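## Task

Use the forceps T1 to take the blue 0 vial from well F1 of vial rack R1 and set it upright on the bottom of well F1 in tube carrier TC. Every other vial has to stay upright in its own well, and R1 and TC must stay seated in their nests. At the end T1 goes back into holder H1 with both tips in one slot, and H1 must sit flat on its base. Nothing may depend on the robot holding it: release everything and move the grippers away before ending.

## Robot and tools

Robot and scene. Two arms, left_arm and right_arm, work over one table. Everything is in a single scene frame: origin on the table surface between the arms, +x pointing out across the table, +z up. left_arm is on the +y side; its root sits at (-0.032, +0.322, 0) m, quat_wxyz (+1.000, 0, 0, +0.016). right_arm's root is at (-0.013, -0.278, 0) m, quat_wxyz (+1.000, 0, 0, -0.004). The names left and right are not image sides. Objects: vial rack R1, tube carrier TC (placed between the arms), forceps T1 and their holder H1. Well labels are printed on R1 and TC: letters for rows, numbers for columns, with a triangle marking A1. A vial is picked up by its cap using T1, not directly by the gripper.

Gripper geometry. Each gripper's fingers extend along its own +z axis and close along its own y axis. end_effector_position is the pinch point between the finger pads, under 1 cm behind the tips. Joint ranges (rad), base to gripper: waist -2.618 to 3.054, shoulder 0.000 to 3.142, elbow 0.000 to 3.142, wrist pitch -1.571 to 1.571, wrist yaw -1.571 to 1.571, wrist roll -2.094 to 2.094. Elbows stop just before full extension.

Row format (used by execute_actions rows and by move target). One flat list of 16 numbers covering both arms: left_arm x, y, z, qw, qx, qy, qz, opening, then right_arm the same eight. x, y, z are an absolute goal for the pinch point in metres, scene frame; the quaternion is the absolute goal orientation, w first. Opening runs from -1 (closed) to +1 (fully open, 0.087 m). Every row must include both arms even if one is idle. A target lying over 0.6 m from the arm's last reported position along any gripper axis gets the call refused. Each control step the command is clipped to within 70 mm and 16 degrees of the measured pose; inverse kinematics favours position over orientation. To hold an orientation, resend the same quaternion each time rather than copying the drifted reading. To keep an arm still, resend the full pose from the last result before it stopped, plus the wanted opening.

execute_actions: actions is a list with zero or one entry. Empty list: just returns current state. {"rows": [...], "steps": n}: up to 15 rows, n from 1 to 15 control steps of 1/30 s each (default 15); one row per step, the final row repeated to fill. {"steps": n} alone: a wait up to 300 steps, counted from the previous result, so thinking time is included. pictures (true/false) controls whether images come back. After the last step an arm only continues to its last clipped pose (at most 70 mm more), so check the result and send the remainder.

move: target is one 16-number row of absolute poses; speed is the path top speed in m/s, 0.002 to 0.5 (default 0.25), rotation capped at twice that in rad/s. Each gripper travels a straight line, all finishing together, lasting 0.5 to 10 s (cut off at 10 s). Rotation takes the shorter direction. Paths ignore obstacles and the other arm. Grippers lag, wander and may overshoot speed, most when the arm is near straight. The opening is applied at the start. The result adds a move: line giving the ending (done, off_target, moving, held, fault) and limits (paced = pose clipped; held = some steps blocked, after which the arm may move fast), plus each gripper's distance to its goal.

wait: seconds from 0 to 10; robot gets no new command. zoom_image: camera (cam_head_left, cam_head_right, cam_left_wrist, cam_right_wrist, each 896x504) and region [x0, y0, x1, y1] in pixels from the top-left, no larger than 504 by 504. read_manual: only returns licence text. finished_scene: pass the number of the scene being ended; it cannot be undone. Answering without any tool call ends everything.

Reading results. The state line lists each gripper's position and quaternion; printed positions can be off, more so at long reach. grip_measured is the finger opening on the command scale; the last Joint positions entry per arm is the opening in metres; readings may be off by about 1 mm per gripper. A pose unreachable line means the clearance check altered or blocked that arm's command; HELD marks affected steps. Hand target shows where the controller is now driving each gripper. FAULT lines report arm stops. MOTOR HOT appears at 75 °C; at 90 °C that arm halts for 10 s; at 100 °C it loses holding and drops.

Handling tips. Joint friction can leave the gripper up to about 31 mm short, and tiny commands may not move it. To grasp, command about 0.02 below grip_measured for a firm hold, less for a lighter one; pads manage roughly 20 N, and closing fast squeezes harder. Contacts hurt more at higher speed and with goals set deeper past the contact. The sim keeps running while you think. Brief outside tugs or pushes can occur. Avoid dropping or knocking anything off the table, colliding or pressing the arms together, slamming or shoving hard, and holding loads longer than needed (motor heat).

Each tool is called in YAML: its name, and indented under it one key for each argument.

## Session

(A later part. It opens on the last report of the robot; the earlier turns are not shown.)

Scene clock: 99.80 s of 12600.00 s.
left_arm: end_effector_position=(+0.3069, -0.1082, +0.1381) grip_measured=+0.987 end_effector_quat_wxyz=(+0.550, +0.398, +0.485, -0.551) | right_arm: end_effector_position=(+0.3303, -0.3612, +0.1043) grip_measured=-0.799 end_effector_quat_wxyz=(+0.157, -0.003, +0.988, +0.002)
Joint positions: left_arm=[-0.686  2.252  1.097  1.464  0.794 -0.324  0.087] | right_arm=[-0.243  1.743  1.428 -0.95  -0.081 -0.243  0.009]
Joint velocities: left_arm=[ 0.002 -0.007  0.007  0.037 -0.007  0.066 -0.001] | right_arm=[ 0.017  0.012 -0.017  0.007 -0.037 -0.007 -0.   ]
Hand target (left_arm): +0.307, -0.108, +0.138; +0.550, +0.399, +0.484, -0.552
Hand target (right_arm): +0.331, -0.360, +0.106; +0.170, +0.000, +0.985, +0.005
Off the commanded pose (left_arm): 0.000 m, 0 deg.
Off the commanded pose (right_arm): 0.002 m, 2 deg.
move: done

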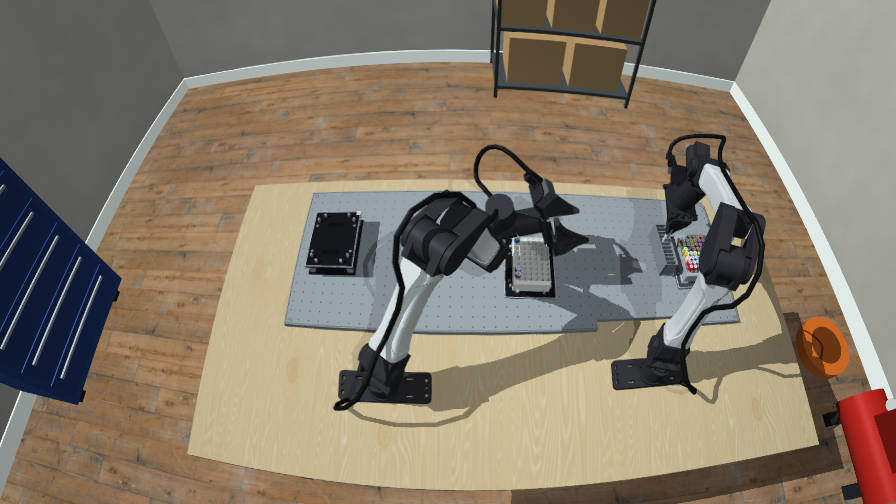

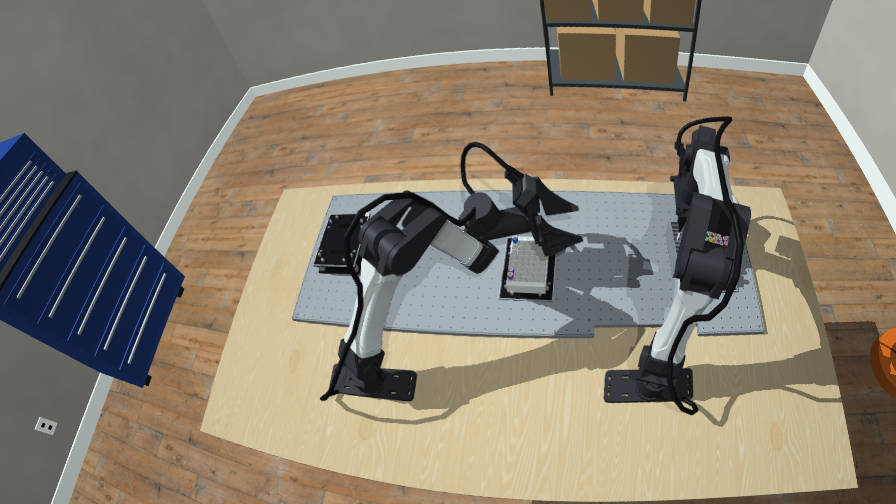

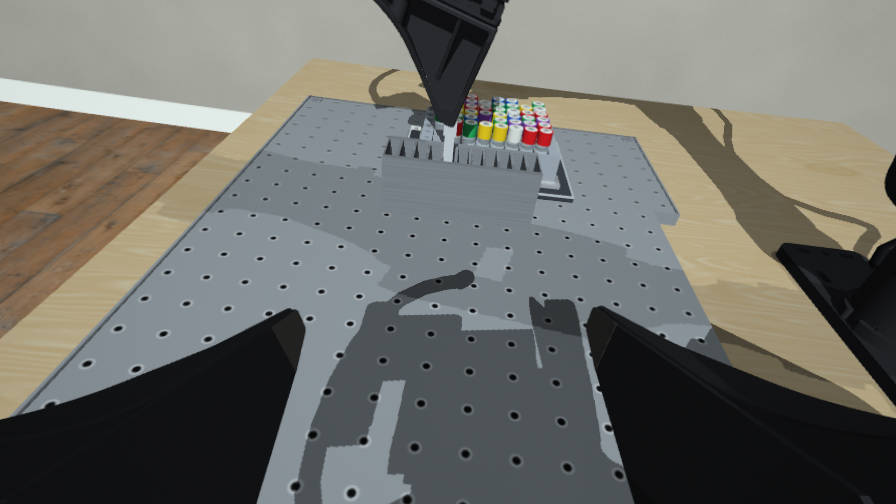

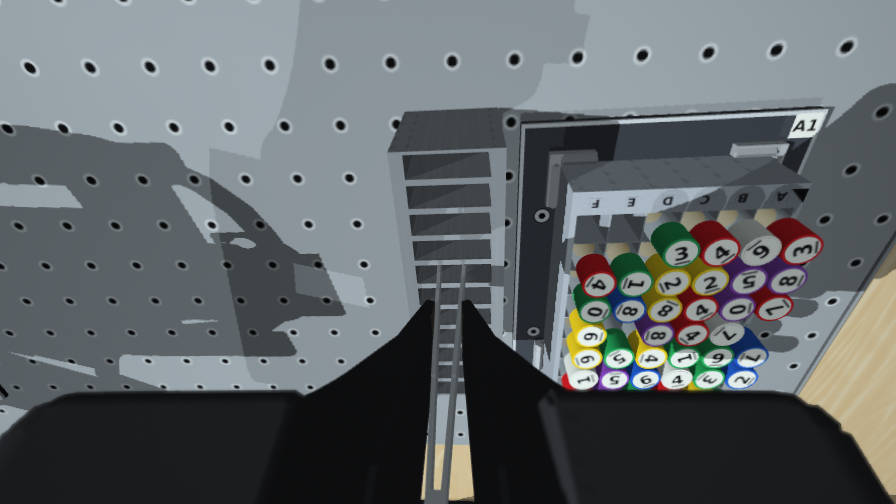

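move:
  target: [0.3065,-0.1083,0.1382,0.55,0.399,0.484,-0.552,1,0.33,-0.36,0.104,0.17,0,0.9854,0.005,-0.76]
  speed: 0.01

move:
  target: [0.3065,-0.1083,0.1382,0.55,0.399,0.484,-0.552,1,0.33,-0.36,0.104,0.17,0,0.9854,0.005,-0.2]
  speed: 0.01

move:
  target: [0.31,0.1,0.2,0.55,0.399,0.484,-0.552,1,0.33,-0.36,0.24,0.17,0,0.9854,0.005,-0.2]
  speed: 0.1

Scene clock: 104.47 s of 12600.00 s.
left_arm: end_effector_position=(+0.3069, -0.1082, +0.1381) grip_measured=+0.987 end_effector_quat_wxyz=(+0.550, +0.398, +0.485, -0.551) | right_arm: end_effector_position=(+0.3321, -0.3617, +0.1046) grip_measured=-0.760 end_effector_quat_wxyz=(+0.161, -0.003, +0.987, +0.001)
Joint positions: left_arm=[-0.686  2.252  1.097  1.464  0.794 -0.324  0.087] | right_arm=[-0.243  1.743  1.428 -0.943 -0.081 -0.243  0.01 ]
Joint velocities: left_arm=[-0.002  0.012 -0.012  0.051  0.022 -0.11  -0.   ] | right_arm=[ 0.012  0.002  0.007 -0.037 -0.022 -0.022  0.   ]
Hand target (left_arm): +0.307, -0.108, +0.138; +0.550, +0.399, +0.484, -0.552
Hand target (right_arm): +0.330, -0.360, +0.104; +0.169, +0.000, +0.986, +0.005
Off the commanded pose (left_arm): 0.000 m, 0 deg.
Off the commanded pose (right_arm): 0.003 m, 1 deg.
After step 90, 0.10 s passed at rest.
move: done

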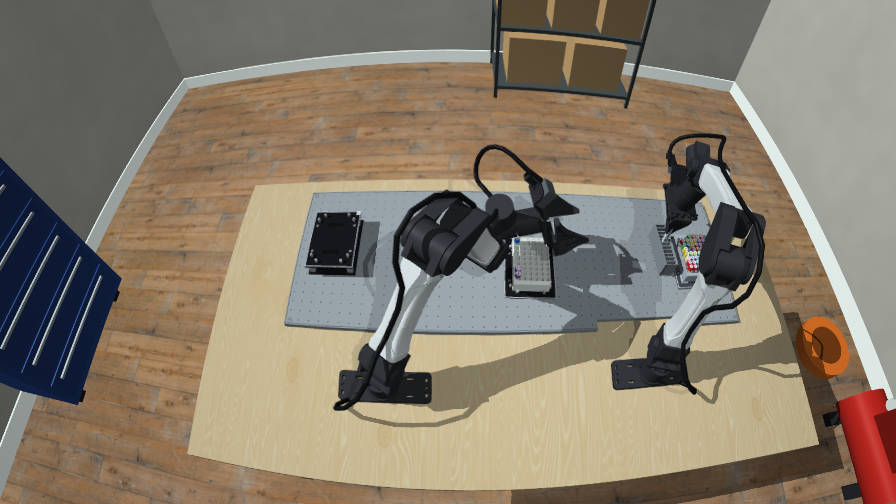

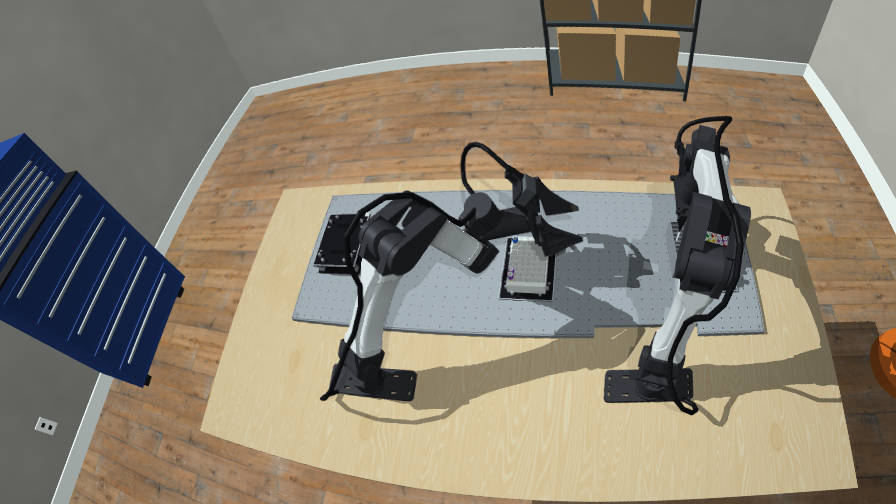

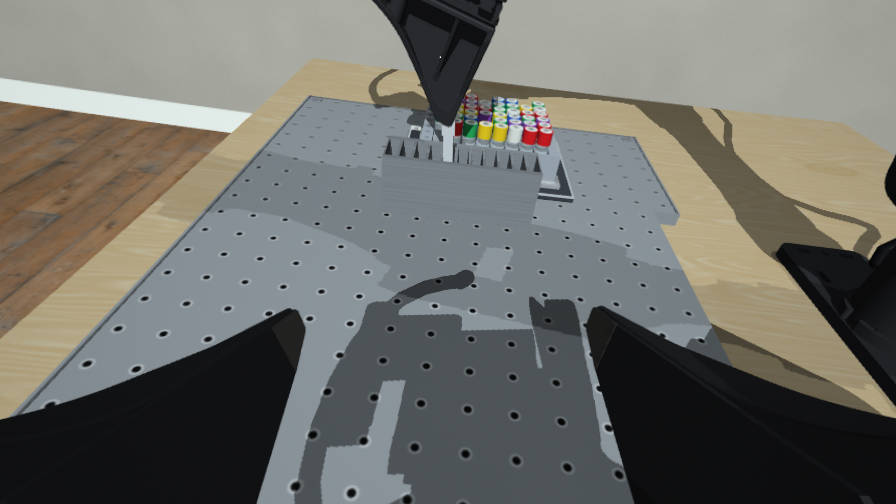

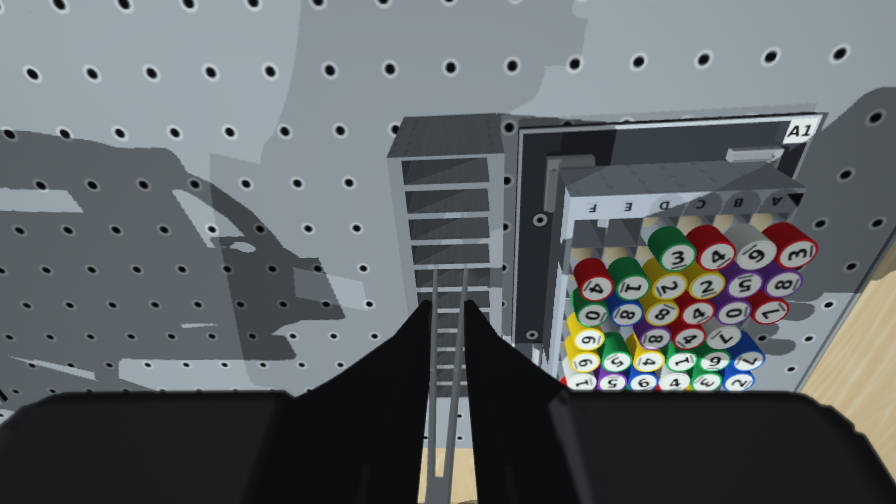

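Scene clock: 105.77 s of 12600.00 s.
left_arm: end_effector_position=(+0.3069, -0.1082, +0.1381) grip_measured=+0.987 end_effector_quat_wxyz=(+0.550, +0.398, +0.485, -0.551) | right_arm: end_effector_position=(+0.3337, -0.3619, +0.1049) grip_measured=-0.200 end_effector_quat_wxyz=(+0.164, -0.003, +0.986, +0.000)
Joint positions: left_arm=[-0.686  2.252  1.097  1.464  0.794 -0.324  0.087] | right_arm=[-0.243  1.743  1.428 -0.936 -0.082 -0.243  0.035]
Joint velocities: left_arm=[-0.017  0.002  0.007  0.007 -0.051 -0.022 -0.001] | right_arm=[-0.002 -0.002  0.017 -0.022 -0.007  0.051 -0.   ]
Hand target (left_arm): +0.307, -0.108, +0.138; +0.550, +0.399, +0.484, -0.552
Hand target (right_arm): +0.330, -0.360, +0.104; +0.170, +0.000, +0.986, +0.005
Off the commanded pose (left_arm): 0.000 m, 0 deg.
Off the commanded pose (right_arm): 0.004 m, 1 deg.
move: done

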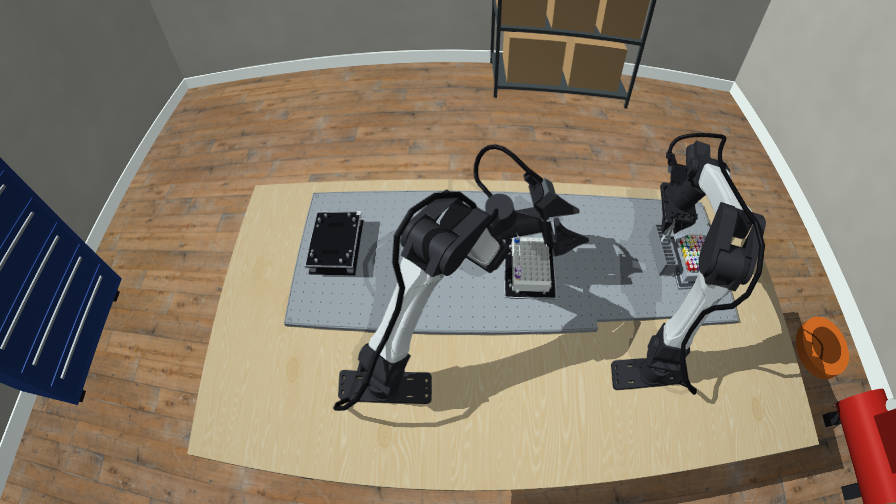

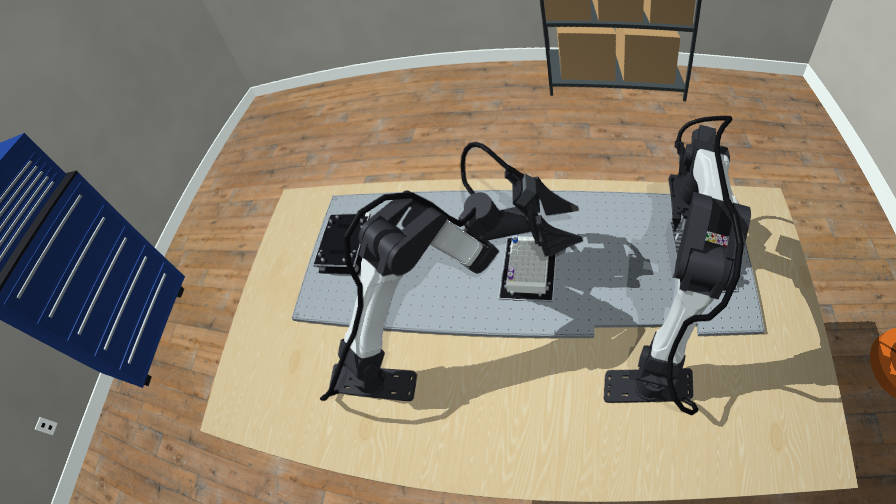

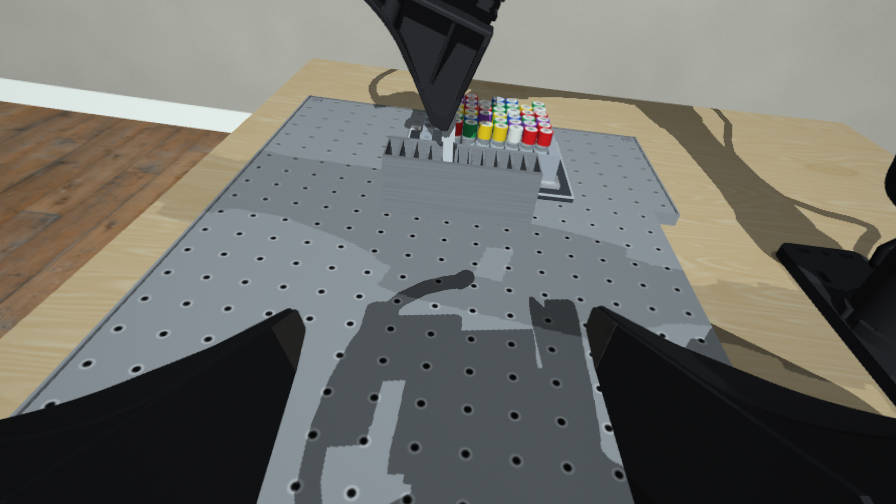

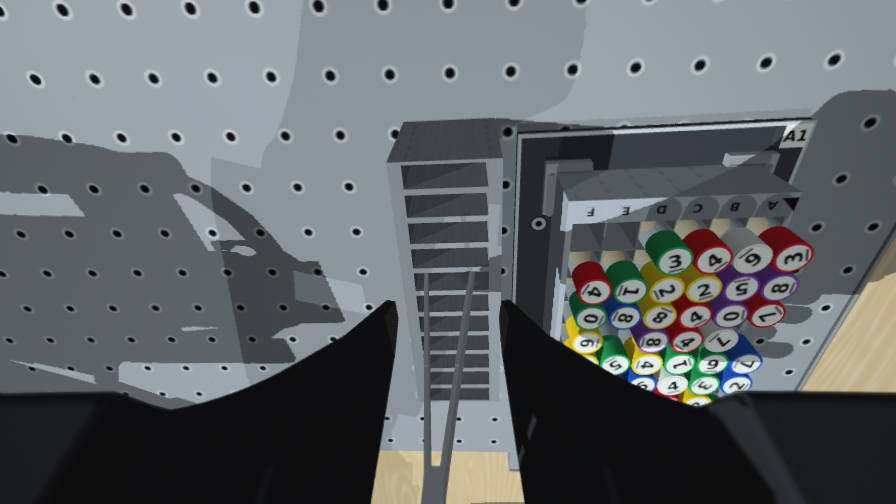

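Scene clock: 108.50 s of 12600.00 s.
left_arm: end_effector_position=(+0.3163, +0.0967, +0.1979) grip_measured=+0.987 end_effector_quat_wxyz=(+0.537, +0.407, +0.517, -0.528) | right_arm: end_effector_position=(+0.3262, -0.3600, +0.2371) grip_measured=-0.200 end_effector_quat_wxyz=(+0.169, -0.003, +0.986, -0.001)
Joint positions: left_arm=[-0.171  1.865  0.801  1.543  1.273 -0.571  0.087] | right_arm=[-0.243  1.811  2.051 -1.481 -0.082 -0.243  0.035]
Joint velocities: left_arm=[ 0.012 -0.002 -0.002 -0.007  0.022  0.007  0.001] | right_arm=[ 0.007  0.002  0.002 -0.022 -0.037 -0.051 -0.   ]
Hand target (left_arm): +0.310, +0.100, +0.200; +0.539, +0.409, +0.515, -0.526
Hand target (right_arm): +0.328, -0.360, +0.240; +0.171, +0.000, +0.985, +0.005
Off the commanded pose (left_arm): 0.007 m, 5 deg.
Off the commanded pose (right_arm): 0.005 m, 1 deg.
joint sent to its limit (left arm) — the command would take joint 4 (wrist pitch) past its upper limit, so that joint was sent only as far as its limit.
move: off_target (left_arm)

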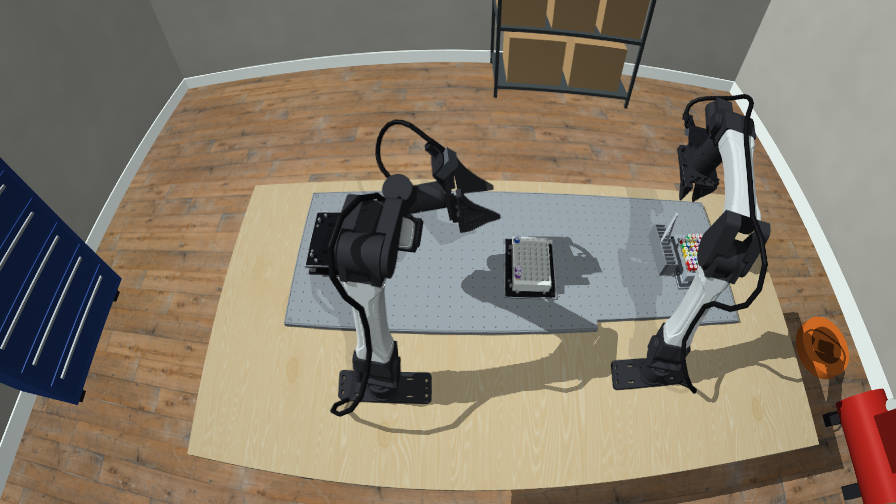

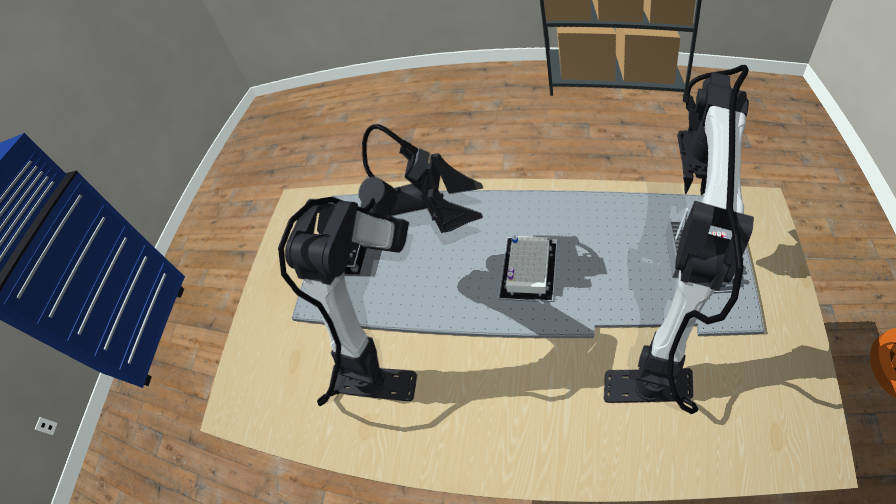

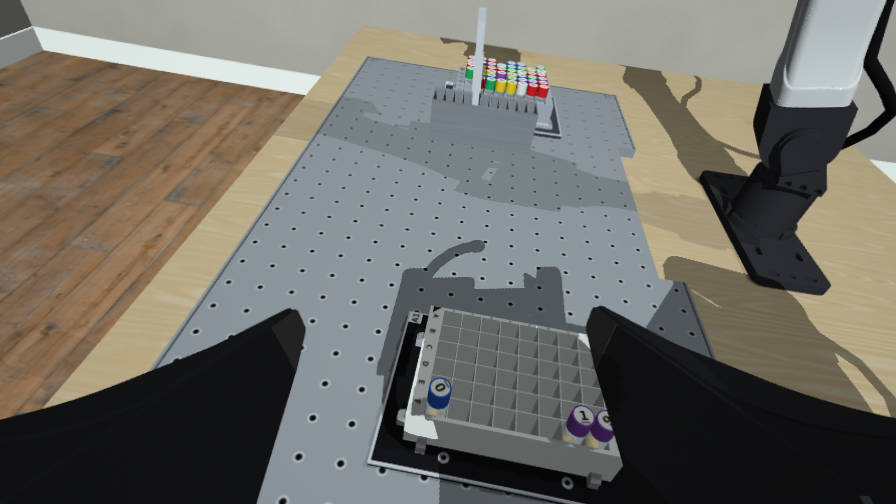

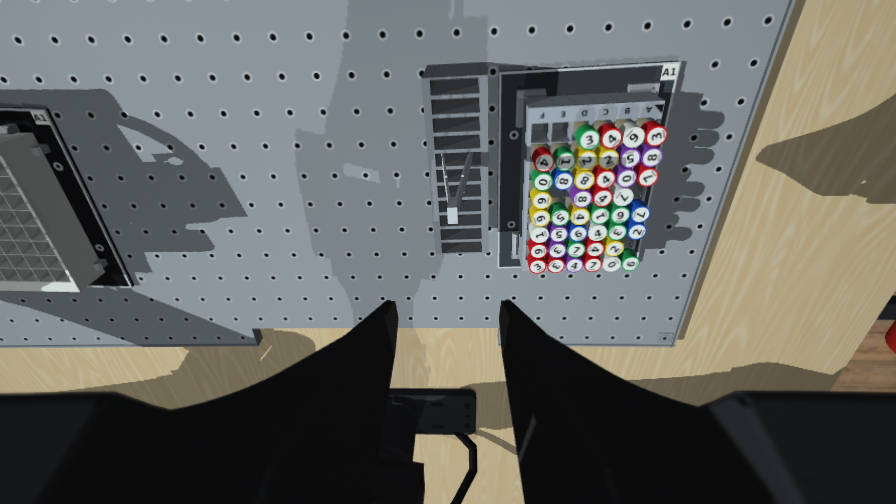

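finished_scene:
  scene: 2

The scene is finished: the task was done.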